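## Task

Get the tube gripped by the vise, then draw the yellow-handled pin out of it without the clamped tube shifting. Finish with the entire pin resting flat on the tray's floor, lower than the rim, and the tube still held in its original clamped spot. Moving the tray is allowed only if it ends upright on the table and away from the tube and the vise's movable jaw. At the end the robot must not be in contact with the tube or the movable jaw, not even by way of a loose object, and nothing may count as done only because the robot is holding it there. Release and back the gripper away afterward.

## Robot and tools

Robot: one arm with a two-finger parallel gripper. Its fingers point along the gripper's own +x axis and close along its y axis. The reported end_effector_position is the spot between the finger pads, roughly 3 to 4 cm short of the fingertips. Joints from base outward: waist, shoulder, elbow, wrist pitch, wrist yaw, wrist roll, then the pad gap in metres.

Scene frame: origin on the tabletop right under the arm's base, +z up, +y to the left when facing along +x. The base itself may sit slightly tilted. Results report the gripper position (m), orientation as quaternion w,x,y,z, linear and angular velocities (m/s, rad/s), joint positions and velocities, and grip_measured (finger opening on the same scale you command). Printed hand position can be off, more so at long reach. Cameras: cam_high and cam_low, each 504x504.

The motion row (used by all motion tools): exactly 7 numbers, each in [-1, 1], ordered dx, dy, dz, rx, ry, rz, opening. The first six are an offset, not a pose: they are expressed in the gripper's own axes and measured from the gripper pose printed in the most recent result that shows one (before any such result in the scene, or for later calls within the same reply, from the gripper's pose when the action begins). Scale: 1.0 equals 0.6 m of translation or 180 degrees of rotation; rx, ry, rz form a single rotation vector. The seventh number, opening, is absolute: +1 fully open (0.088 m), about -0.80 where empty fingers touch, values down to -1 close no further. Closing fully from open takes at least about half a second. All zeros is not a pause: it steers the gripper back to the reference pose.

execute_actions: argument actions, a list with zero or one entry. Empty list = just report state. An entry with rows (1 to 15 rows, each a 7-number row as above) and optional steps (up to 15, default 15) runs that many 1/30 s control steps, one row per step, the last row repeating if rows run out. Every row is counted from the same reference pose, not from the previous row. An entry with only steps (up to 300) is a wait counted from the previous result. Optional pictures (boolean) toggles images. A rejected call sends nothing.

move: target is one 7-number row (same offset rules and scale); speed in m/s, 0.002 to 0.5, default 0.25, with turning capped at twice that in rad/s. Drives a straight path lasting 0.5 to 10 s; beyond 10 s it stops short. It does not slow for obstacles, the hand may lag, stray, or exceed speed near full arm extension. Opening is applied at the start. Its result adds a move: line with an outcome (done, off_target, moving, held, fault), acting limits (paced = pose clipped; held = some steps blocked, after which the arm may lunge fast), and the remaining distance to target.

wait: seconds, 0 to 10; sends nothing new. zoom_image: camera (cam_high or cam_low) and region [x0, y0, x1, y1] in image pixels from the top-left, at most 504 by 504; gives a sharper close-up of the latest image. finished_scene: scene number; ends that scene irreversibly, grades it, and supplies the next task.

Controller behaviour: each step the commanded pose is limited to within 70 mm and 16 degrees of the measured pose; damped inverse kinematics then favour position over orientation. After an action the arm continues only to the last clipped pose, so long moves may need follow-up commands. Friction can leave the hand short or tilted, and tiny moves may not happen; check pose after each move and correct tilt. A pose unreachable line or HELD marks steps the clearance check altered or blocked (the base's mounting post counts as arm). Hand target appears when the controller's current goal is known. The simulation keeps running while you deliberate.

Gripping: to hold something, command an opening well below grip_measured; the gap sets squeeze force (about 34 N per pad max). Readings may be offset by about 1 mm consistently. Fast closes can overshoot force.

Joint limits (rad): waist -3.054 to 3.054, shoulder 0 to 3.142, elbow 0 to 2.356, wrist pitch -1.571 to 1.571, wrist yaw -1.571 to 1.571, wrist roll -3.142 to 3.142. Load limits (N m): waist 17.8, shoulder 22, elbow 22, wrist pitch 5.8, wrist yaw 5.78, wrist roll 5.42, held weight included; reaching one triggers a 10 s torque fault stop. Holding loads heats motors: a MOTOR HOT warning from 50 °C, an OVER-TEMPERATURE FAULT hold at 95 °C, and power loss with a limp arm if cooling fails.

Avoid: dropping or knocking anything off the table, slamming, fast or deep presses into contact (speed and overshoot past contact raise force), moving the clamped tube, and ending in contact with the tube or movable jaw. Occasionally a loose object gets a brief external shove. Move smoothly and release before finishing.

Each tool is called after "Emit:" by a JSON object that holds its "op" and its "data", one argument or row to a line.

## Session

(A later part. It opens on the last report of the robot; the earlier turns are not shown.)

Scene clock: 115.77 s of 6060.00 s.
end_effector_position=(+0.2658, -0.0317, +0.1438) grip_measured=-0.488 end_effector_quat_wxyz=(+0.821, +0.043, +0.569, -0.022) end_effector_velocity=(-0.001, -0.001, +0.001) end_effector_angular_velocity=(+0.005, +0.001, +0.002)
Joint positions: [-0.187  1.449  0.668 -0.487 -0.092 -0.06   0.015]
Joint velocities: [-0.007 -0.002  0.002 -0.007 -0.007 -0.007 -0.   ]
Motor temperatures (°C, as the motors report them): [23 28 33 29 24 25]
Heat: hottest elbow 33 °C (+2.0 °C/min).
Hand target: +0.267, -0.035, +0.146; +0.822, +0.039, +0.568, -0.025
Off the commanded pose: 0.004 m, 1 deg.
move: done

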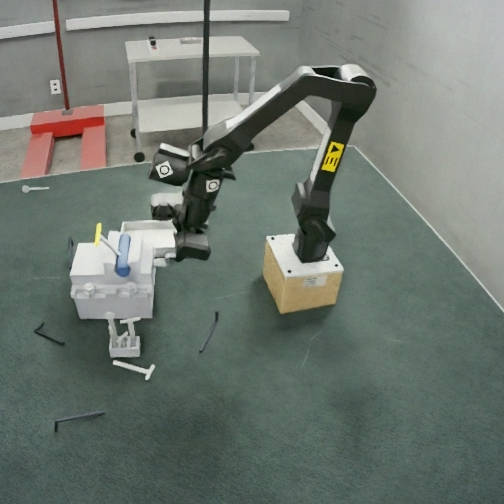

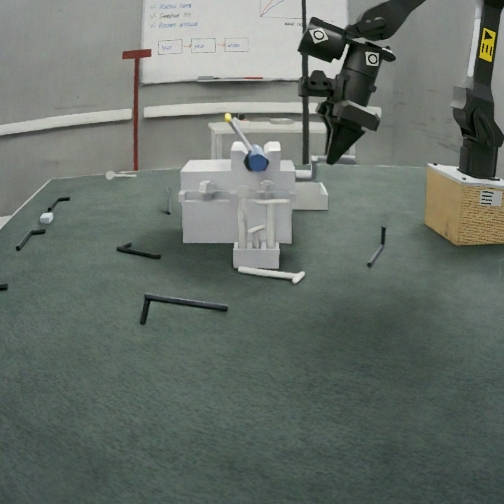

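Emit:
{"op": "move", "data": {
  "target": [-0.003,-0.05,0.003,0,0,0,-0.8],
  "speed": 0.07
}}

Emit:
{"op": "move", "data": {
  "target": [0.031,-0.033,-0.010,0,0,0,-0.8],
  "speed": 0.07
}}

Emit:
{"op": "move", "data": {
  "target": [0.044,0,-0.015,0,0,0,-0.8],
  "speed": 0.07
}}

Emit:
{"op": "move", "data": {
  "target": [0.031,0.033,-0.010,0,0,0,-0.8],
  "speed": 0.07
}}

Emit:
{"op": "move", "data": {
  "target": [0.004,0.05,0,0,0,0,-0.8],
  "speed": 0.07
}}

Emit:
{"op": "move", "data": {
  "target": [-0.031,0.033,0.012,0,0,0,-0.8],
  "speed": 0.07
}}

Emit:
{"op": "move", "data": {
  "target": [-0.044,0,0.017,0,0,0,-0.8],
  "speed": 0.07
}}

Emit:
{"op": "move", "data": {
  "target": [-0.031,-0.033,0.012,0,0,0,-0.8],
  "speed": 0.07
}}

Scene clock: 140.07 s of 6060.00 s.
end_effector_position=(+0.2615, -0.0590, +0.1447) grip_measured=-0.489 end_effector_quat_wxyz=(+0.821, +0.047, +0.569, -0.021) end_effector_velocity=(-0.004, -0.004, -0.002) end_effector_angular_velocity=(-0.024, +0.017, +0.006)
Joint positions: [-0.313  1.46   0.68  -0.502 -0.135 -0.177  0.015]
Joint velocities: [-0.007  0.002 -0.002 -0.007  0.022 -0.022 -0.   ]
Motor temperatures (°C, as the motors report them): [23 28 33 28 24 25]
Heat: hottest elbow 33 °C (+1.0 °C/min).
Hand target: +0.264, -0.062, +0.145; +0.821, +0.043, +0.569, -0.022
Off the commanded pose: 0.004 m, 0 deg.
move: done

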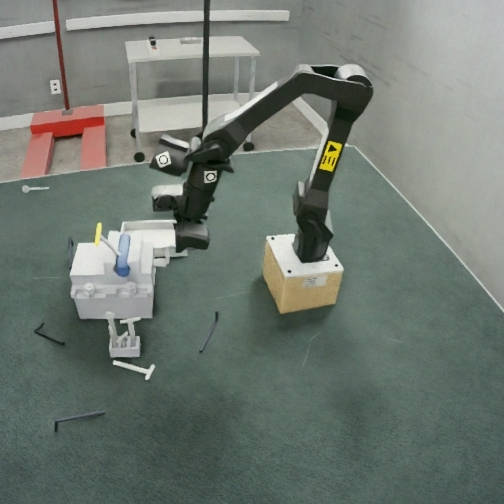

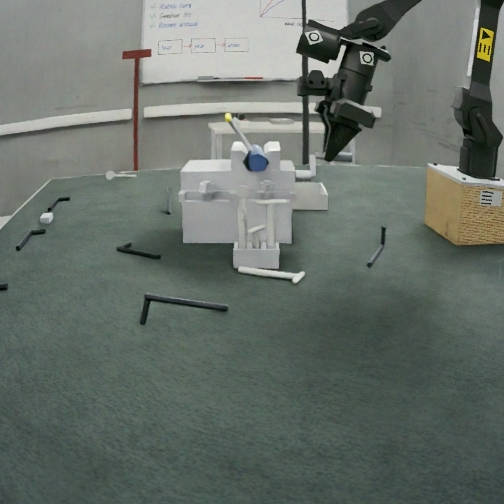

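Scene clock: 140.87 s of 6060.00 s.
end_effector_position=(+0.2590, -0.0775, +0.1265) grip_measured=-0.489 end_effector_quat_wxyz=(+0.821, +0.046, +0.569, -0.022) end_effector_velocity=(+0.001, +0.001, -0.002) end_effector_angular_velocity=(+0.018, -0.006, +0.007)
Joint positions: [-0.39   1.523  0.649 -0.418 -0.153 -0.251  0.015]
Joint velocities: [-0.007  0.007 -0.002  0.007 -0.022 -0.007  0.   ]
Motor temperatures (°C, as the motors report them): [23 28 33 28 24 25]
Heat: hottest elbow 33 °C (+1.0 °C/min).
Hand target: +0.260, -0.078, +0.124; +0.821, +0.047, +0.569, -0.021
Off the commanded pose: 0.003 m, 0 deg.
move: done

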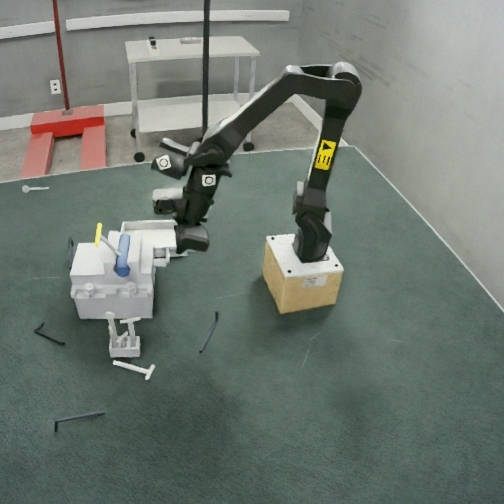

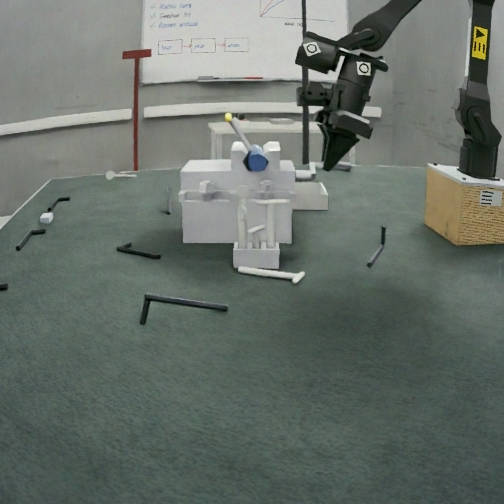

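Scene clock: 141.67 s of 6060.00 s.
end_effector_position=(+0.2591, -0.0769, +0.1011) grip_measured=-0.490 end_effector_quat_wxyz=(+0.821, +0.046, +0.569, -0.023) end_effector_velocity=(+0.001, +0.002, -0.001) end_effector_angular_velocity=(-0.002, -0.005, +0.025)
Joint positions: [-0.386  1.598  0.592 -0.284 -0.151 -0.245  0.015]
Joint velocities: [ 0.002  0.002 -0.002  0.007 -0.007 -0.022 -0.   ]
Motor temperatures (°C, as the motors report them): [23 28 33 28 24 25]
Heat: hottest elbow 33 °C (+1.0 °C/min).
Hand target: +0.260, -0.076, +0.099; +0.821, +0.046, +0.569, -0.022
Off the commanded pose: 0.003 m, 0 deg.
move: done

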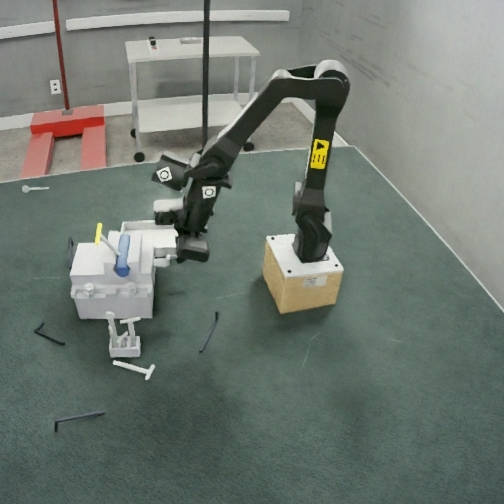

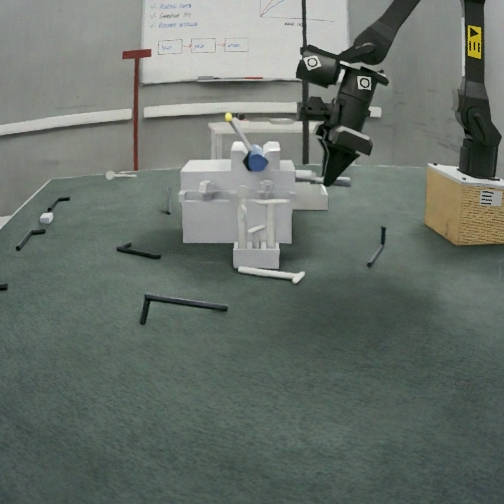

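Scene clock: 142.47 s of 6060.00 s.
end_effector_position=(+0.2619, -0.0607, +0.0846) grip_measured=-0.490 end_effector_quat_wxyz=(+0.821, +0.041, +0.569, -0.029) end_effector_velocity=(-0.001, +0.003, -0.002) end_effector_angular_velocity=(+0.004, +0.001, +0.017)
Joint positions: [-0.303  1.642  0.544 -0.177 -0.112 -0.166  0.015]
Joint velocities: [ 0.007  0.002 -0.007  0.007 -0.007 -0.007  0.   ]
Motor temperatures (°C, as the motors report them): [23 28 33 28 24 25]
Heat: hottest elbow 33 °C (+1.0 °C/min).
Hand target: +0.262, -0.056, +0.083; +0.821, +0.046, +0.569, -0.023
Off the commanded pose: 0.005 m, 1 deg.
move: done

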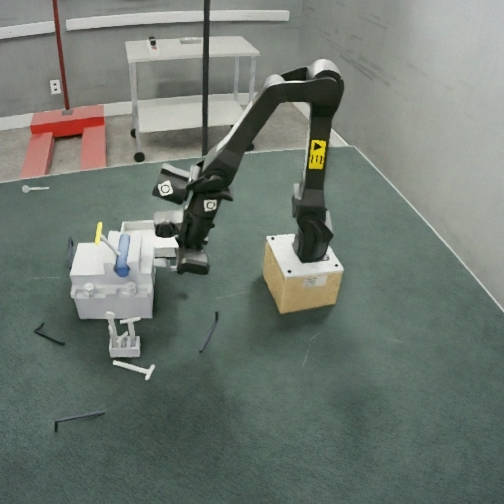

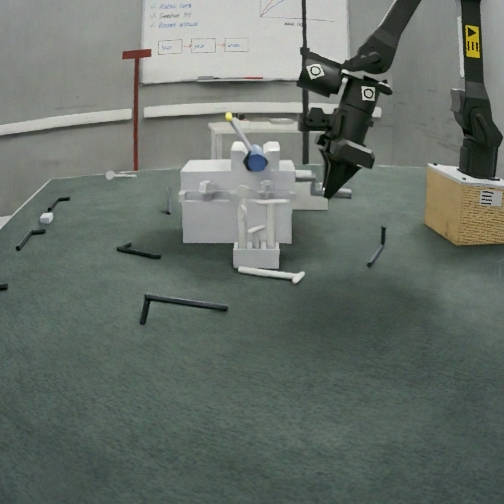

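Scene clock: 143.23 s of 6060.00 s.
end_effector_position=(+0.2657, -0.0348, +0.0821) grip_measured=-0.493 end_effector_quat_wxyz=(+0.819, +0.042, +0.571, -0.036) end_effector_velocity=(-0.005, +0.000, -0.002) end_effector_angular_velocity=(-0.006, +0.023, +0.006)
Joint positions: [-0.178  1.642  0.534 -0.162 -0.064 -0.038  0.015]
Joint velocities: [ 0.002 -0.002 -0.002 -0.022  0.007 -0.007 -0.   ]
Motor temperatures (°C, as the motors report them): [23 28 33 28 24 25]
Heat: hottest elbow 33 °C (+1.0 °C/min).
Hand target: +0.266, -0.030, +0.083; +0.821, +0.042, +0.569, -0.029
Off the commanded pose: 0.004 m, 1 deg.
move: done

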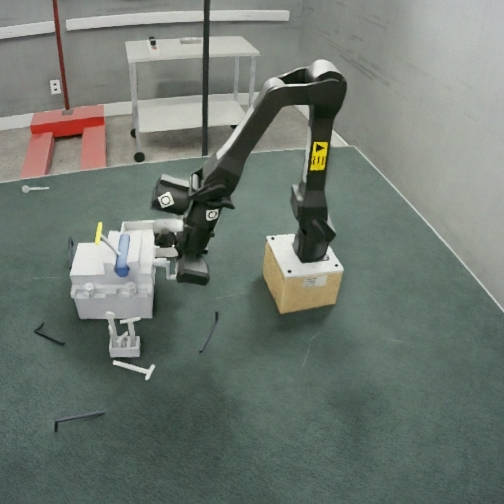

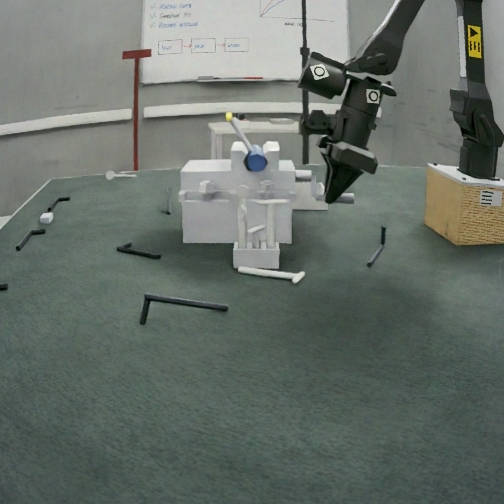

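Scene clock: 144.00 s of 6060.00 s.
end_effector_position=(+0.2689, -0.0147, +0.1004) grip_measured=-0.493 end_effector_quat_wxyz=(+0.818, +0.046, +0.572, -0.033) end_effector_velocity=(-0.003, +0.004, +0.001) end_effector_angular_velocity=(+0.019, +0.011, +0.017)
Joint positions: [-0.094  1.576  0.572 -0.264 -0.048  0.046  0.015]
Joint velocities: [ 0.002 -0.007  0.002 -0.022 -0.022 -0.007 -0.   ]
Motor temperatures (°C, as the motors report them): [23 28 33 28 24 25]
Heat: hottest elbow 33 °C (+1.0 °C/min).
Hand target: +0.269, -0.016, +0.103; +0.819, +0.042, +0.571, -0.036
Off the commanded pose: 0.002 m, 1 deg.
move: done

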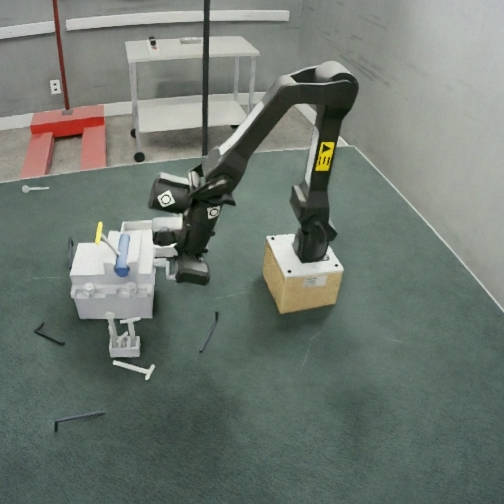

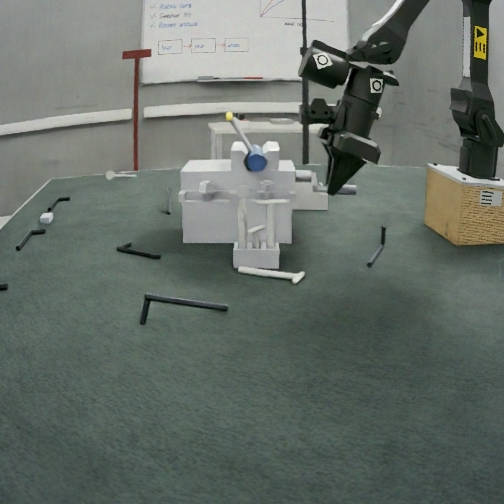

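Scene clock: 144.77 s of 6060.00 s.
end_effector_position=(+0.2690, -0.0143, +0.1262) grip_measured=-0.493 end_effector_quat_wxyz=(+0.818, +0.047, +0.573, -0.032) end_effector_velocity=(-0.002, -0.003, +0.001) end_effector_angular_velocity=(-0.009, +0.003, -0.003)
Joint positions: [-0.098  1.499  0.632 -0.403 -0.052  0.044  0.015]
Joint velocities: [-0.007 -0.007 -0.002 -0.007  0.007 -0.007  0.   ]
Motor temperatures (°C, as the motors report them): [23 28 33 28 24 25]
Heat: hottest elbow 33 °C (+1.0 °C/min).
Hand target: +0.270, -0.016, +0.129; +0.818, +0.046, +0.572, -0.033
Off the commanded pose: 0.003 m, 0 deg.
move: done

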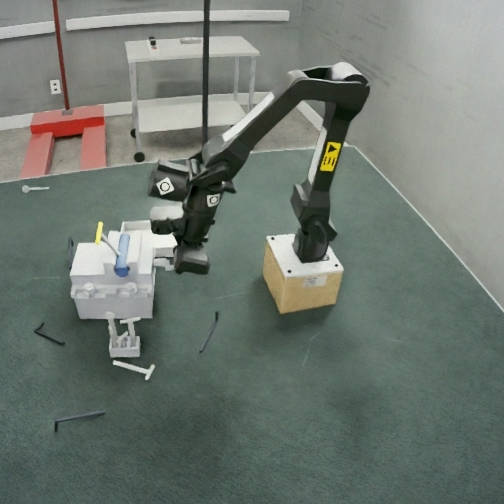

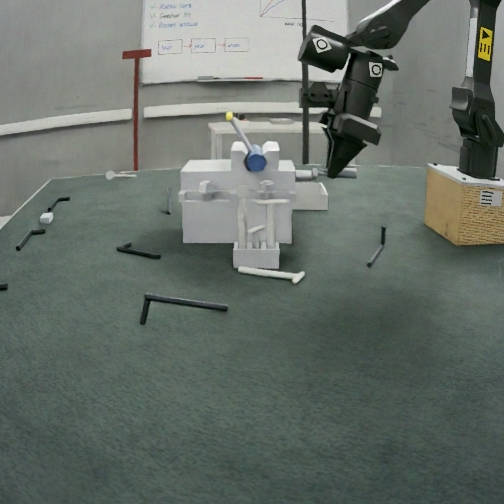

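Scene clock: 145.57 s of 6060.00 s.
end_effector_position=(+0.2661, -0.0310, +0.1435) grip_measured=-0.493 end_effector_quat_wxyz=(+0.817, +0.052, +0.574, -0.029) end_effector_velocity=(-0.004, -0.000, -0.000) end_effector_angular_velocity=(+0.003, +0.015, +0.015)
Joint positions: [-0.182  1.457  0.677 -0.498 -0.089 -0.034  0.015]
Joint velocities: [-0.007 -0.002  0.002 -0.022 -0.007 -0.022 -0.   ]
Motor temperatures (°C, as the motors report them): [23 28 33 28 24 25]
Heat: hottest elbow 33 °C (+1.0 °C/min).
Hand target: +0.267, -0.035, +0.145; +0.818, +0.047, +0.572, -0.033
Off the commanded pose: 0.004 m, 1 deg.
move: done

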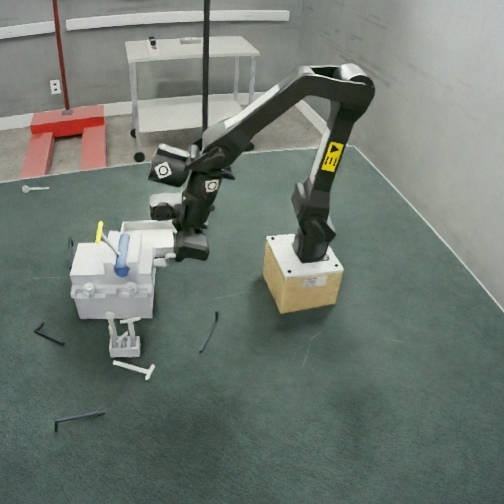

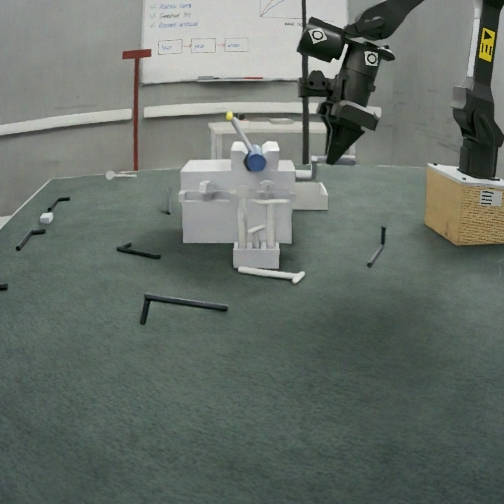

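Emit:
{"op": "move", "data": {
  "target": [-0.003,-0.05,0.003,0,0,0,-0.8],
  "speed": 0.07
}}

Emit:
{"op": "move", "data": {
  "target": [0.031,-0.033,-0.010,0,0,0,-0.8],
  "speed": 0.07
}}

Emit:
{"op": "move", "data": {
  "target": [0.044,0,-0.015,0,0,0,-0.8],
  "speed": 0.07
}}

Emit:
{"op": "move", "data": {
  "target": [0.031,0.033,-0.010,0,0,0,-0.8],
  "speed": 0.07
}}

Emit:
{"op": "move", "data": {
  "target": [0.004,0.05,0,0,0,0,-0.8],
  "speed": 0.07
}}

Emit:
{"op": "move", "data": {
  "target": [-0.031,0.033,0.012,0,0,0,-0.8],
  "speed": 0.07
}}

Emit:
{"op": "move", "data": {
  "target": [-0.044,0,0.017,0,0,0,-0.8],
  "speed": 0.07
}}

Emit:
{"op": "move", "data": {
  "target": [-0.031,-0.033,0.012,0,0,0,-0.8],
  "speed": 0.07
}}

Emit:
{"op": "zoom_image", "data": {
  "camera": "cam_low",
  "region": [170,90,370,250]
}}

Scene clock: 157.83 s of 6060.00 s.
end_effector_position=(+0.2618, -0.0584, +0.1451) grip_measured=-0.494 end_effector_quat_wxyz=(+0.818, +0.055, +0.572, -0.027) end_effector_velocity=(-0.002, +0.002, -0.001) end_effector_angular_velocity=(+0.021, +0.005, +0.007)
Joint positions: [-0.308  1.466  0.69  -0.514 -0.13  -0.152  0.015]
Joint velocities: [-0.007  0.002 -0.002 -0.007 -0.022 -0.007  0.   ]
Motor temperatures (°C, as the motors report them): [23 28 34 28 24 25]
Heat: hottest elbow 34 °C (+1.0 °C/min).
Hand target: +0.264, -0.061, +0.144; +0.817, +0.052, +0.573, -0.029
Off the commanded pose: 0.003 m, 0 deg.
move: done

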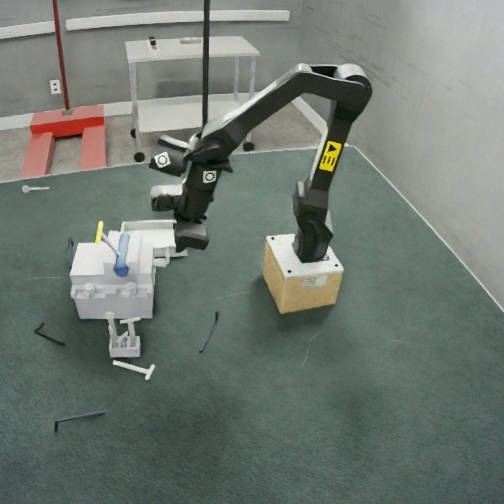

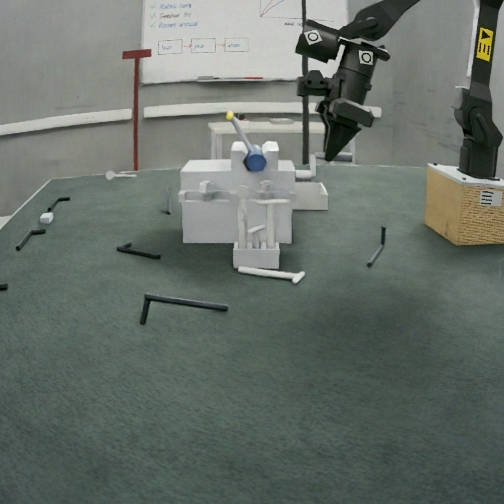

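Scene clock: 158.60 s of 6060.00 s.
end_effector_position=(+0.2591, -0.0771, +0.1271) grip_measured=-0.494 end_effector_quat_wxyz=(+0.818, +0.054, +0.572, -0.029) end_effector_velocity=(-0.003, -0.002, -0.002) end_effector_angular_velocity=(-0.009, +0.013, +0.011)
Joint positions: [-0.386  1.525  0.657 -0.43  -0.147 -0.226  0.015]
Joint velocities: [-0.007  0.002 -0.002 -0.007  0.007 -0.022 -0.   ]
Motor temperatures (°C, as the motors report them): [23 28 34 28 24 25]
Heat: hottest elbow 34 °C (+1.0 °C/min).
Hand target: +0.260, -0.077, +0.124; +0.818, +0.055, +0.572, -0.028
Off the commanded pose: 0.003 m, 0 deg.
move: done

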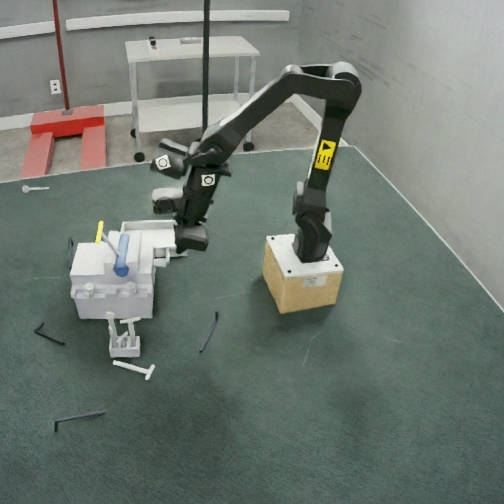

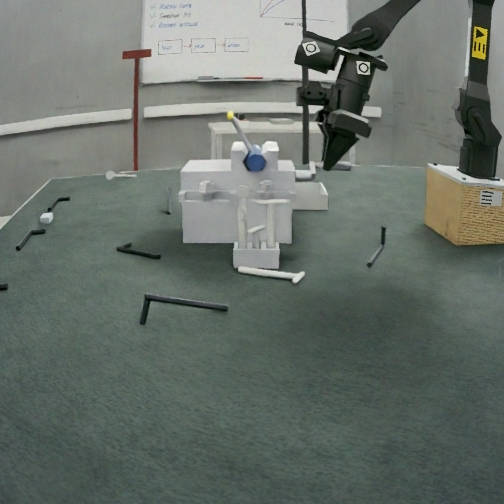

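Scene clock: 159.40 s of 6060.00 s.
end_effector_position=(+0.2592, -0.0770, +0.1019) grip_measured=-0.495 end_effector_quat_wxyz=(+0.818, +0.053, +0.572, -0.031) end_effector_velocity=(-0.002, +0.004, -0.003) end_effector_angular_velocity=(+0.018, +0.008, +0.025)
Joint positions: [-0.382  1.598  0.599 -0.296 -0.143 -0.222  0.015]
Joint velocities: [-0.002  0.007 -0.002 -0.007 -0.022 -0.022  0.   ]
Motor temperatures (°C, as the motors report them): [23 28 34 28 24 25]
Heat: hottest elbow 34 °C (+1.0 °C/min).
Hand target: +0.260, -0.076, +0.099; +0.818, +0.054, +0.572, -0.029
Off the commanded pose: 0.003 m, 0 deg.
move: done

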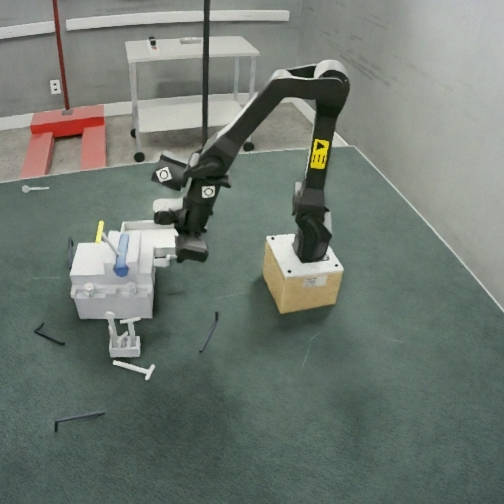

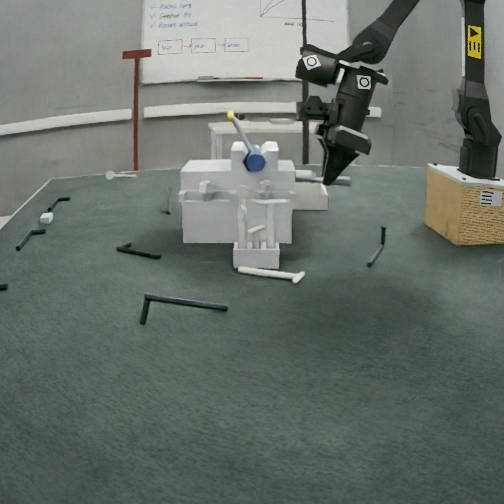

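Scene clock: 160.20 s of 6060.00 s.
end_effector_position=(+0.2620, -0.0613, +0.0852) grip_measured=-0.496 end_effector_quat_wxyz=(+0.818, +0.048, +0.572, -0.038) end_effector_velocity=(-0.003, +0.004, -0.002) end_effector_angular_velocity=(+0.012, +0.010, +0.003)
Joint positions: [-0.3    1.643  0.552 -0.19  -0.103 -0.143  0.015]
Joint velocities: [ 0.007 -0.002 -0.007 -0.007 -0.007  0.007 -0.   ]
Motor temperatures (°C, as the motors report them): [23 28 34 28 24 25]
Heat: hottest elbow 34 °C (+1.0 °C/min).
Hand target: +0.262, -0.056, +0.083; +0.818, +0.053, +0.572, -0.031
Off the commanded pose: 0.005 m, 1 deg.
move: done

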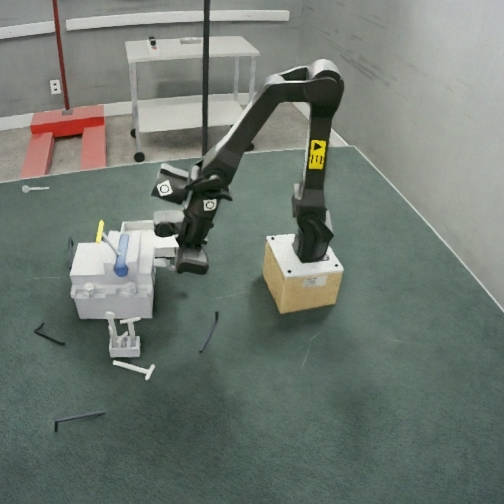

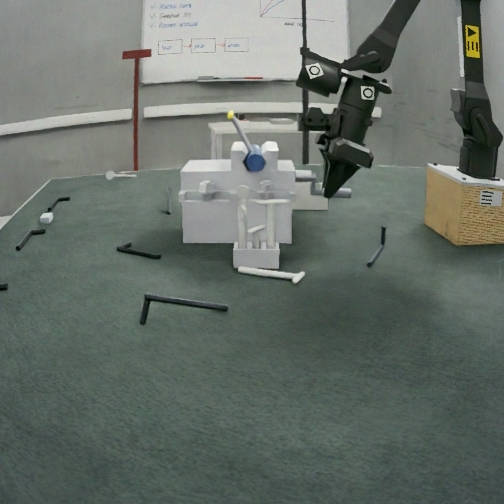

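Scene clock: 161.00 s of 6060.00 s.
end_effector_position=(+0.2660, -0.0355, +0.0821) grip_measured=-0.499 end_effector_quat_wxyz=(+0.816, +0.050, +0.574, -0.046) end_effector_velocity=(-0.002, +0.003, -0.001) end_effector_angular_velocity=(+0.000, +0.007, +0.030)
Joint positions: [-0.176  1.647  0.543 -0.175 -0.056 -0.013  0.015]
Joint velocities: [ 0.007 -0.002 -0.002 -0.007 -0.007 -0.022 -0.   ]
Motor temperatures (°C, as the motors report them): [23 28 33 28 24 25]
Heat: hottest elbow 33 °C (+0.0 °C/min).
Hand target: +0.267, -0.031, +0.084; +0.818, +0.048, +0.572, -0.038
Off the commanded pose: 0.004 m, 1 deg.
move: done

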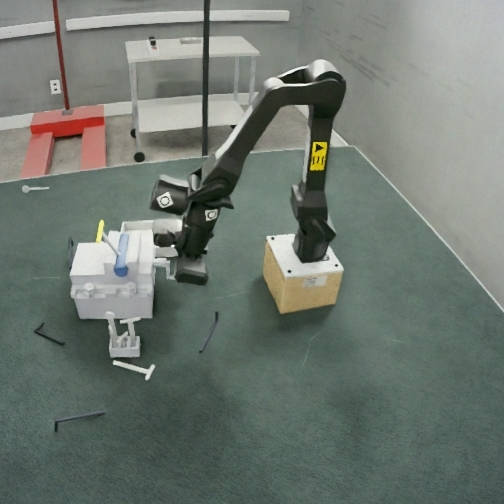

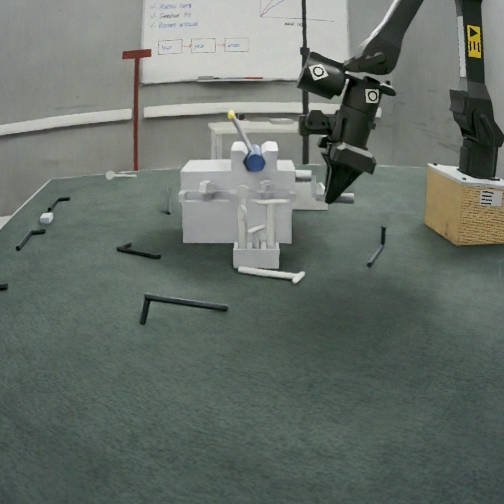

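Scene clock: 161.77 s of 6060.00 s.
end_effector_position=(+0.2691, -0.0149, +0.0999) grip_measured=-0.499 end_effector_quat_wxyz=(+0.815, +0.055, +0.576, -0.042) end_effector_velocity=(-0.001, +0.004, +0.002) end_effector_angular_velocity=(+0.018, -0.004, +0.017)
Joint positions: [-0.092  1.585  0.582 -0.276 -0.043  0.072  0.015]
Joint velocities: [ 0.002 -0.012 -0.002 -0.007 -0.022 -0.007 -0.   ]
Motor temperatures (°C, as the motors report them): [23 28 33 28 24 25]
Heat: hottest elbow 33 °C (+0.0 °C/min).
Hand target: +0.269, -0.016, +0.102; +0.816, +0.050, +0.575, -0.045
Off the commanded pose: 0.003 m, 1 deg.
move: done

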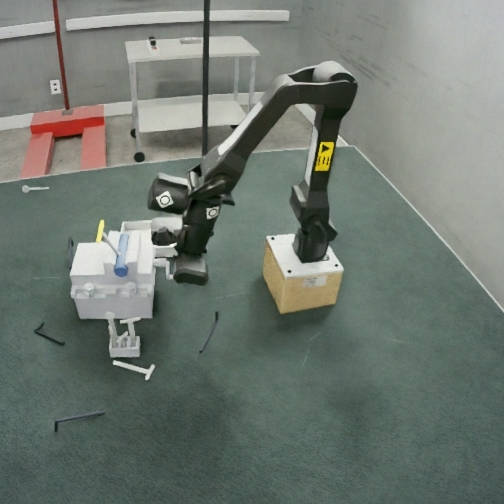

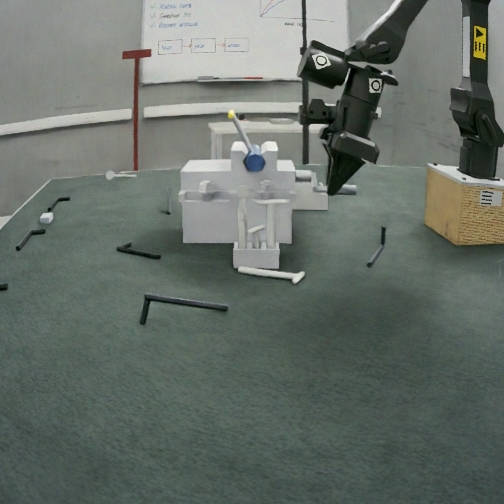

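Scene clock: 162.53 s of 6060.00 s.
end_effector_position=(+0.2692, -0.0140, +0.1255) grip_measured=-0.499 end_effector_quat_wxyz=(+0.814, +0.057, +0.577, -0.041) end_effector_velocity=(-0.001, -0.001, +0.001) end_effector_angular_velocity=(+0.010, +0.002, -0.012)
Joint positions: [-0.095  1.509  0.642 -0.414 -0.049  0.072  0.015]
Joint velocities: [-0.007 -0.002  0.002 -0.007 -0.007  0.007 -0.001]
Motor temperatures (°C, as the motors report them): [23 28 33 28 24 25]
Heat: hottest elbow 33 °C (+0.0 °C/min).
Hand target: +0.270, -0.016, +0.128; +0.815, +0.055, +0.576, -0.042
Off the commanded pose: 0.003 m, 0 deg.
move: done

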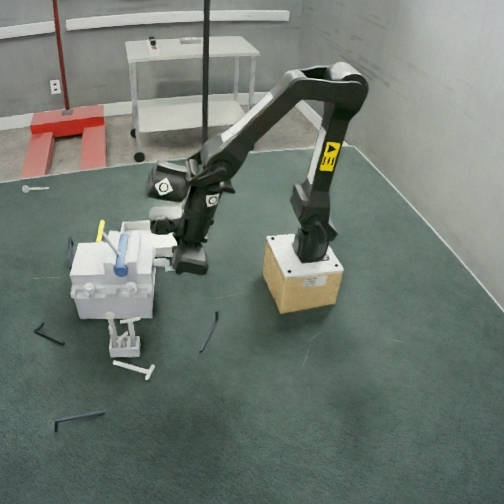

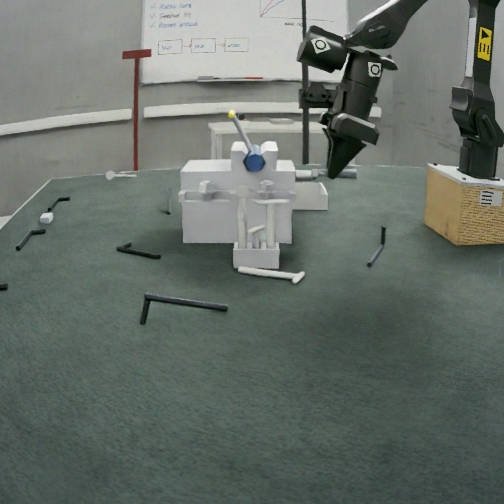

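Scene clock: 163.33 s of 6060.00 s.
end_effector_position=(+0.2663, -0.0304, +0.1432) grip_measured=-0.499 end_effector_quat_wxyz=(+0.813, +0.063, +0.577, -0.036) end_effector_velocity=(-0.002, +0.002, -0.000) end_effector_angular_velocity=(+0.015, +0.003, +0.020)
Joint positions: [-0.179  1.466  0.686 -0.509 -0.087 -0.005  0.015]
Joint velocities: [-0.007 -0.002 -0.002 -0.007 -0.022 -0.022  0.   ]
Motor temperatures (°C, as the motors report them): [23 28 33 28 24 25]
Heat: hottest elbow 33 °C (+0.0 °C/min).
Hand target: +0.267, -0.035, +0.145; +0.814, +0.057, +0.577, -0.041
Off the commanded pose: 0.005 m, 1 deg.
move: done

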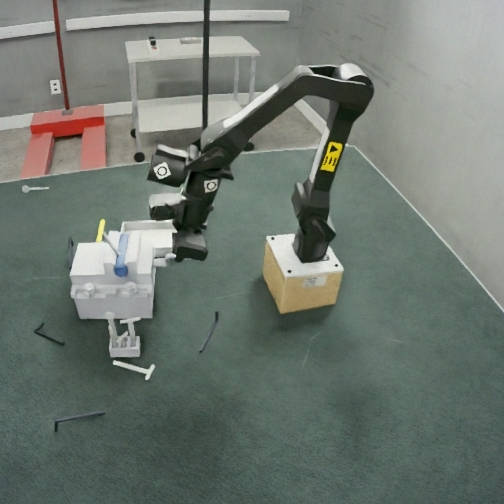

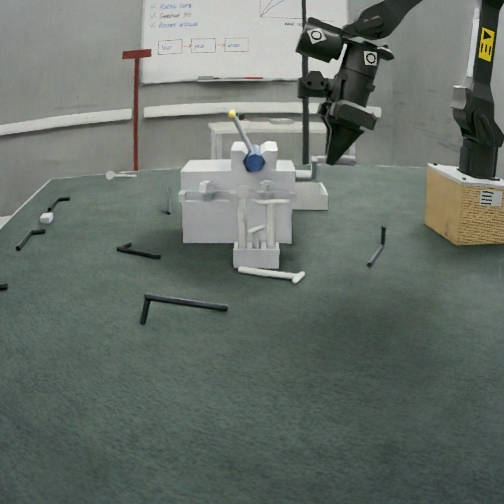

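Region (170, 90, 370, 250) of cam_low's 504x504 image, scaled by 2.520, with more detail than that image has; it fills the top 403 rows of this view, and the rest is white.

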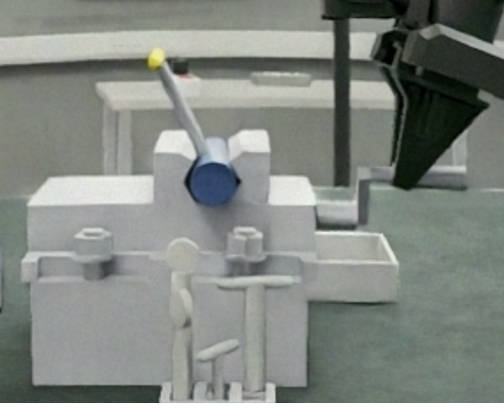

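Half turn at a time.

Emit:
{"op": "move", "data": {
  "target": [-0.003,-0.05,0.003,0,0,0,-0.8],
  "speed": 0.07
}}

Emit:
{"op": "move", "data": {
  "target": [0.031,-0.033,-0.010,0,0,0,-0.8],
  "speed": 0.07
}}

Emit:
{"op": "move", "data": {
  "target": [0.044,0,-0.015,0,0,0,-0.8],
  "speed": 0.07
}}

Emit:
{"op": "move", "data": {
  "target": [0.031,0.033,-0.010,0,0,0,-0.8],
  "speed": 0.07
}}

Emit:
{"op": "move", "data": {
  "target": [0.004,0.05,0,0,0,0,-0.8],
  "speed": 0.07
}}

Emit:
{"op": "move", "data": {
  "target": [-0.031,0.033,0.012,0,0,0,-0.8],
  "speed": 0.07
}}

Scene clock: 172.47 s of 6060.00 s.
end_effector_position=(+0.2622, -0.0580, +0.1456) grip_measured=-0.499 end_effector_quat_wxyz=(+0.814, +0.065, +0.576, -0.035) end_effector_velocity=(-0.002, -0.000, -0.000) end_effector_angular_velocity=(+0.002, +0.004, +0.016)
Joint positions: [-0.304  1.472  0.699 -0.526 -0.127 -0.124  0.015]
Joint velocities: [-0.007 -0.002 -0.002 -0.007 -0.007 -0.022 -0.   ]
Motor temperatures (°C, as the motors report them): [23 28 34 28 24 25]
Heat: hottest elbow 34 °C (+1.0 °C/min).
Hand target: +0.263, -0.061, +0.144; +0.814, +0.063, +0.577, -0.036
Off the commanded pose: 0.003 m, 0 deg.
move: done

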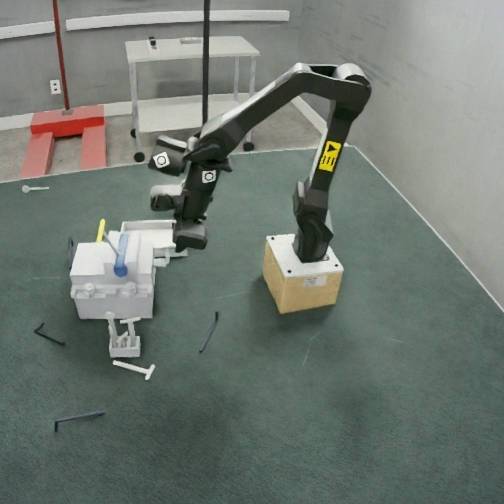

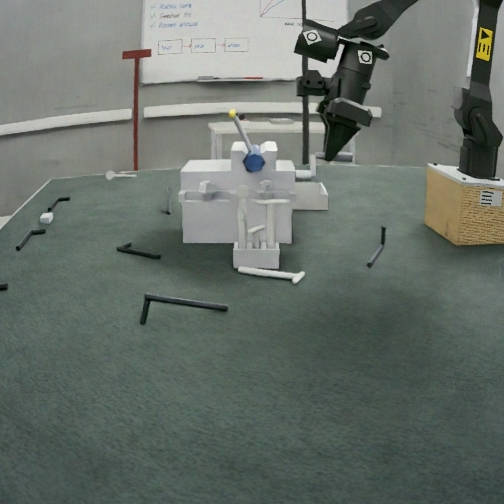

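Scene clock: 173.23 s of 6060.00 s.
end_effector_position=(+0.2592, -0.0767, +0.1278) grip_measured=-0.500 end_effector_quat_wxyz=(+0.815, +0.064, +0.575, -0.037) end_effector_velocity=(-0.000, -0.001, -0.002) end_effector_angular_velocity=(+0.005, -0.000, +0.002)
Joint positions: [-0.381  1.527  0.664 -0.442 -0.142 -0.199  0.015]
Joint velocities: [-0.007  0.007 -0.002  0.007 -0.007 -0.007 -0.   ]
Motor temperatures (°C, as the motors report them): [23 28 34 28 24 25]
Heat: hottest elbow 34 °C (+1.0 °C/min).
Hand target: +0.260, -0.076, +0.125; +0.814, +0.065, +0.576, -0.035
Off the commanded pose: 0.003 m, 0 deg.
move: done

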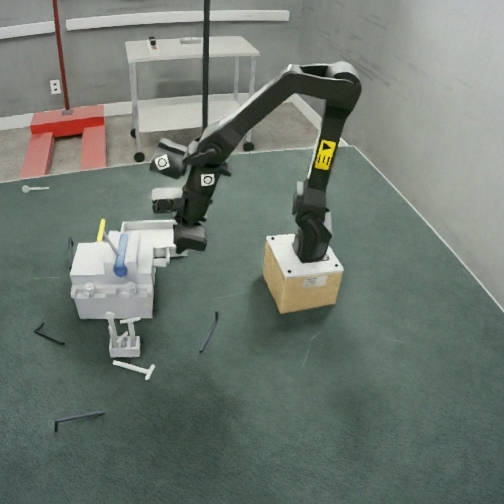

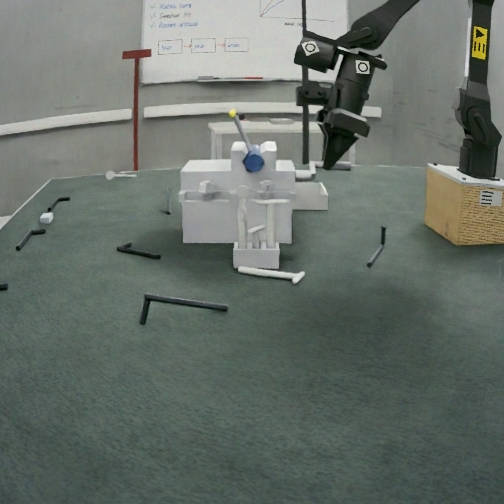

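Scene clock: 174.03 s of 6060.00 s.
end_effector_position=(+0.2593, -0.0772, +0.1028) grip_measured=-0.500 end_effector_quat_wxyz=(+0.816, +0.062, +0.574, -0.040) end_effector_velocity=(-0.004, +0.001, -0.003) end_effector_angular_velocity=(+0.015, +0.013, -0.012)
Joint positions: [-0.378  1.599  0.606 -0.308 -0.136 -0.195  0.014]
Joint velocities: [-0.007  0.002 -0.007 -0.007 -0.007  0.007 -0.   ]
Motor temperatures (°C, as the motors report them): [23 28 34 28 24 25]
Heat: hottest elbow 34 °C (+1.0 °C/min).
Hand target: +0.259, -0.075, +0.100; +0.815, +0.064, +0.575, -0.037
Off the commanded pose: 0.004 m, 0 deg.
move: done

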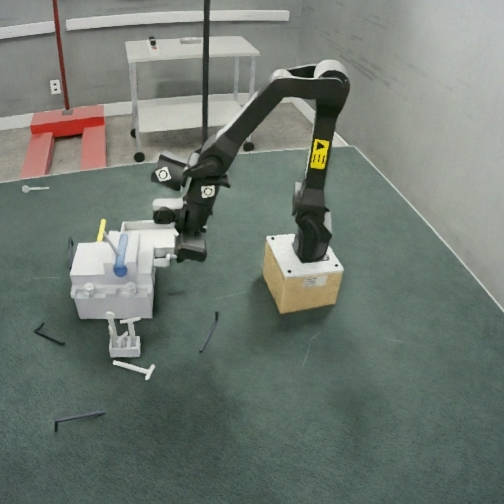

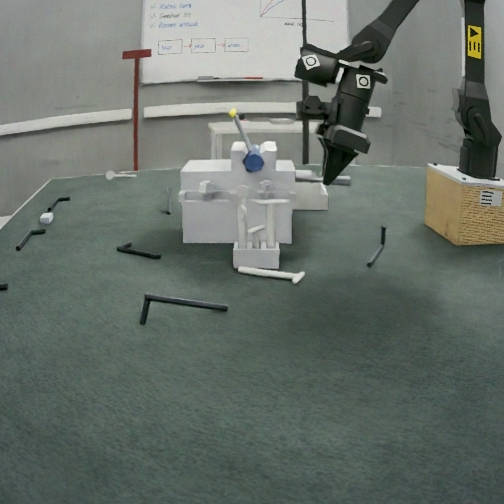

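Scene clock: 174.83 s of 6060.00 s.
end_effector_position=(+0.2620, -0.0621, +0.0858) grip_measured=-0.502 end_effector_quat_wxyz=(+0.815, +0.056, +0.574, -0.048) end_effector_velocity=(-0.004, +0.005, -0.004) end_effector_angular_velocity=(+0.024, +0.016, +0.016)
Joint positions: [-0.298  1.644  0.56  -0.203 -0.094 -0.117  0.014]
Joint velocities: [ 0.002  0.007 -0.007 -0.007 -0.022 -0.007 -0.   ]
Motor temperatures (°C, as the motors report them): [23 28 34 28 24 25]
Heat: hottest elbow 34 °C (+1.0 °C/min).
Hand target: +0.262, -0.057, +0.084; +0.815, +0.062, +0.574, -0.040
Off the commanded pose: 0.006 m, 1 deg.
move: done

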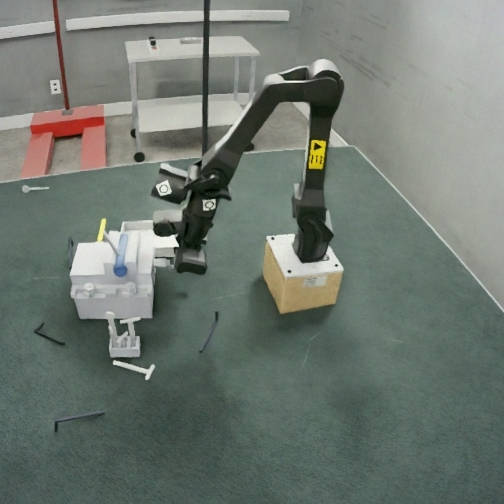

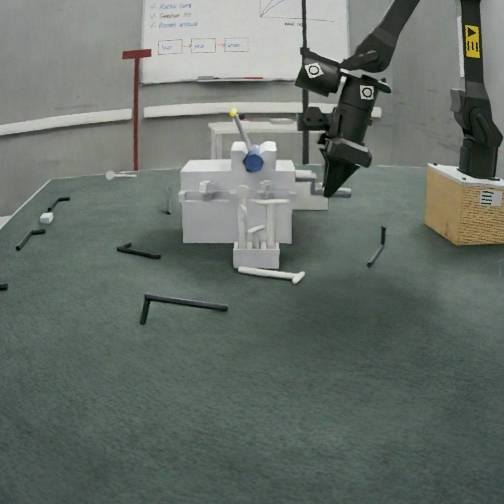

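Scene clock: 175.63 s of 6060.00 s.
end_effector_position=(+0.2660, -0.0359, +0.0820) grip_measured=-0.505 end_effector_quat_wxyz=(+0.812, +0.058, +0.578, -0.055) end_effector_velocity=(+0.001, +0.002, +0.001) end_effector_angular_velocity=(+0.008, -0.008, -0.002)
Joint positions: [-0.174  1.652  0.552 -0.188 -0.049  0.014  0.014]
Joint velocities: [ 0.002 -0.002 -0.002  0.007 -0.007  0.007 -0.   ]
Motor temperatures (°C, as the motors report them): [23 28 33 28 24 25]
Heat: hottest elbow 33 °C (+0.0 °C/min).
Hand target: +0.267, -0.032, +0.084; +0.815, +0.056, +0.575, -0.048
Off the commanded pose: 0.005 m, 1 deg.
move: done

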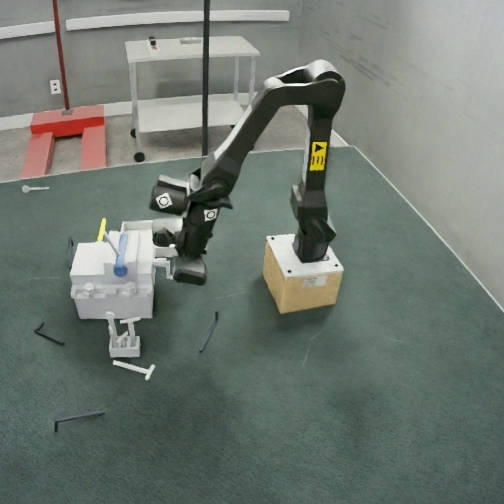

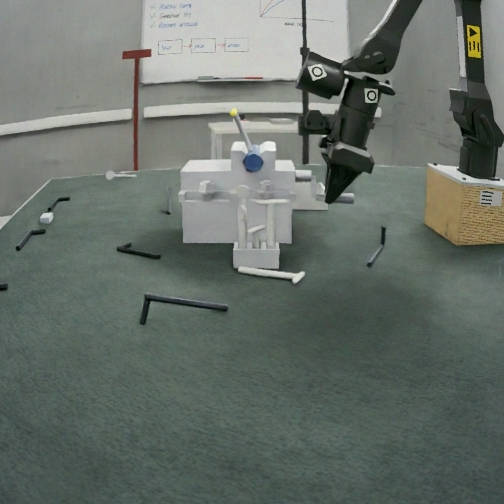

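Scene clock: 176.40 s of 6060.00 s.
end_effector_position=(+0.2694, -0.0150, +0.0995) grip_measured=-0.505 end_effector_quat_wxyz=(+0.811, +0.064, +0.580, -0.051) end_effector_velocity=(-0.005, -0.000, -0.000) end_effector_angular_velocity=(-0.003, +0.018, -0.007)
Joint positions: [-0.09   1.593  0.593 -0.289 -0.039  0.099  0.014]
Joint velocities: [ 0.002 -0.007 -0.002 -0.022  0.007  0.007 -0.   ]
Motor temperatures (°C, as the motors report them): [23 28 33 28 24 25]
Heat: hottest elbow 33 °C (+0.0 °C/min).
Hand target: +0.270, -0.017, +0.102; +0.812, +0.059, +0.578, -0.055
Off the commanded pose: 0.004 m, 1 deg.
move: done

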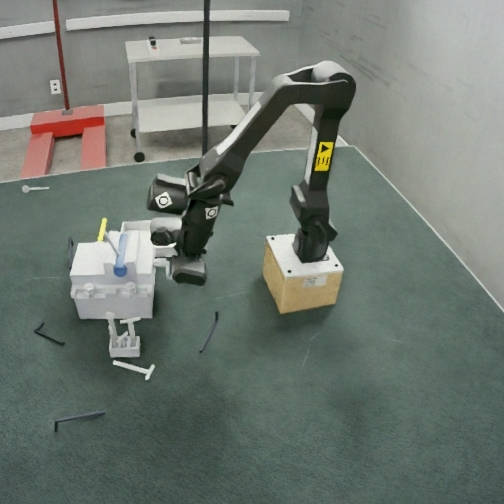

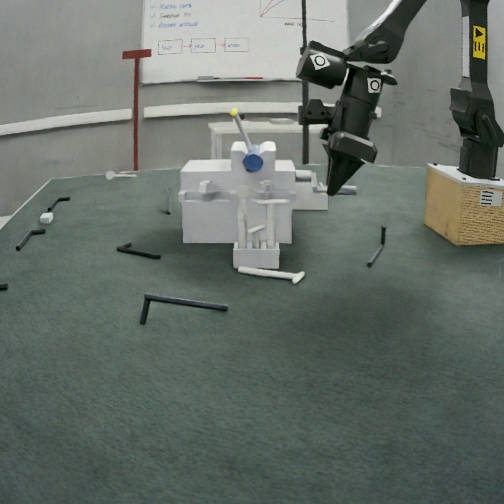

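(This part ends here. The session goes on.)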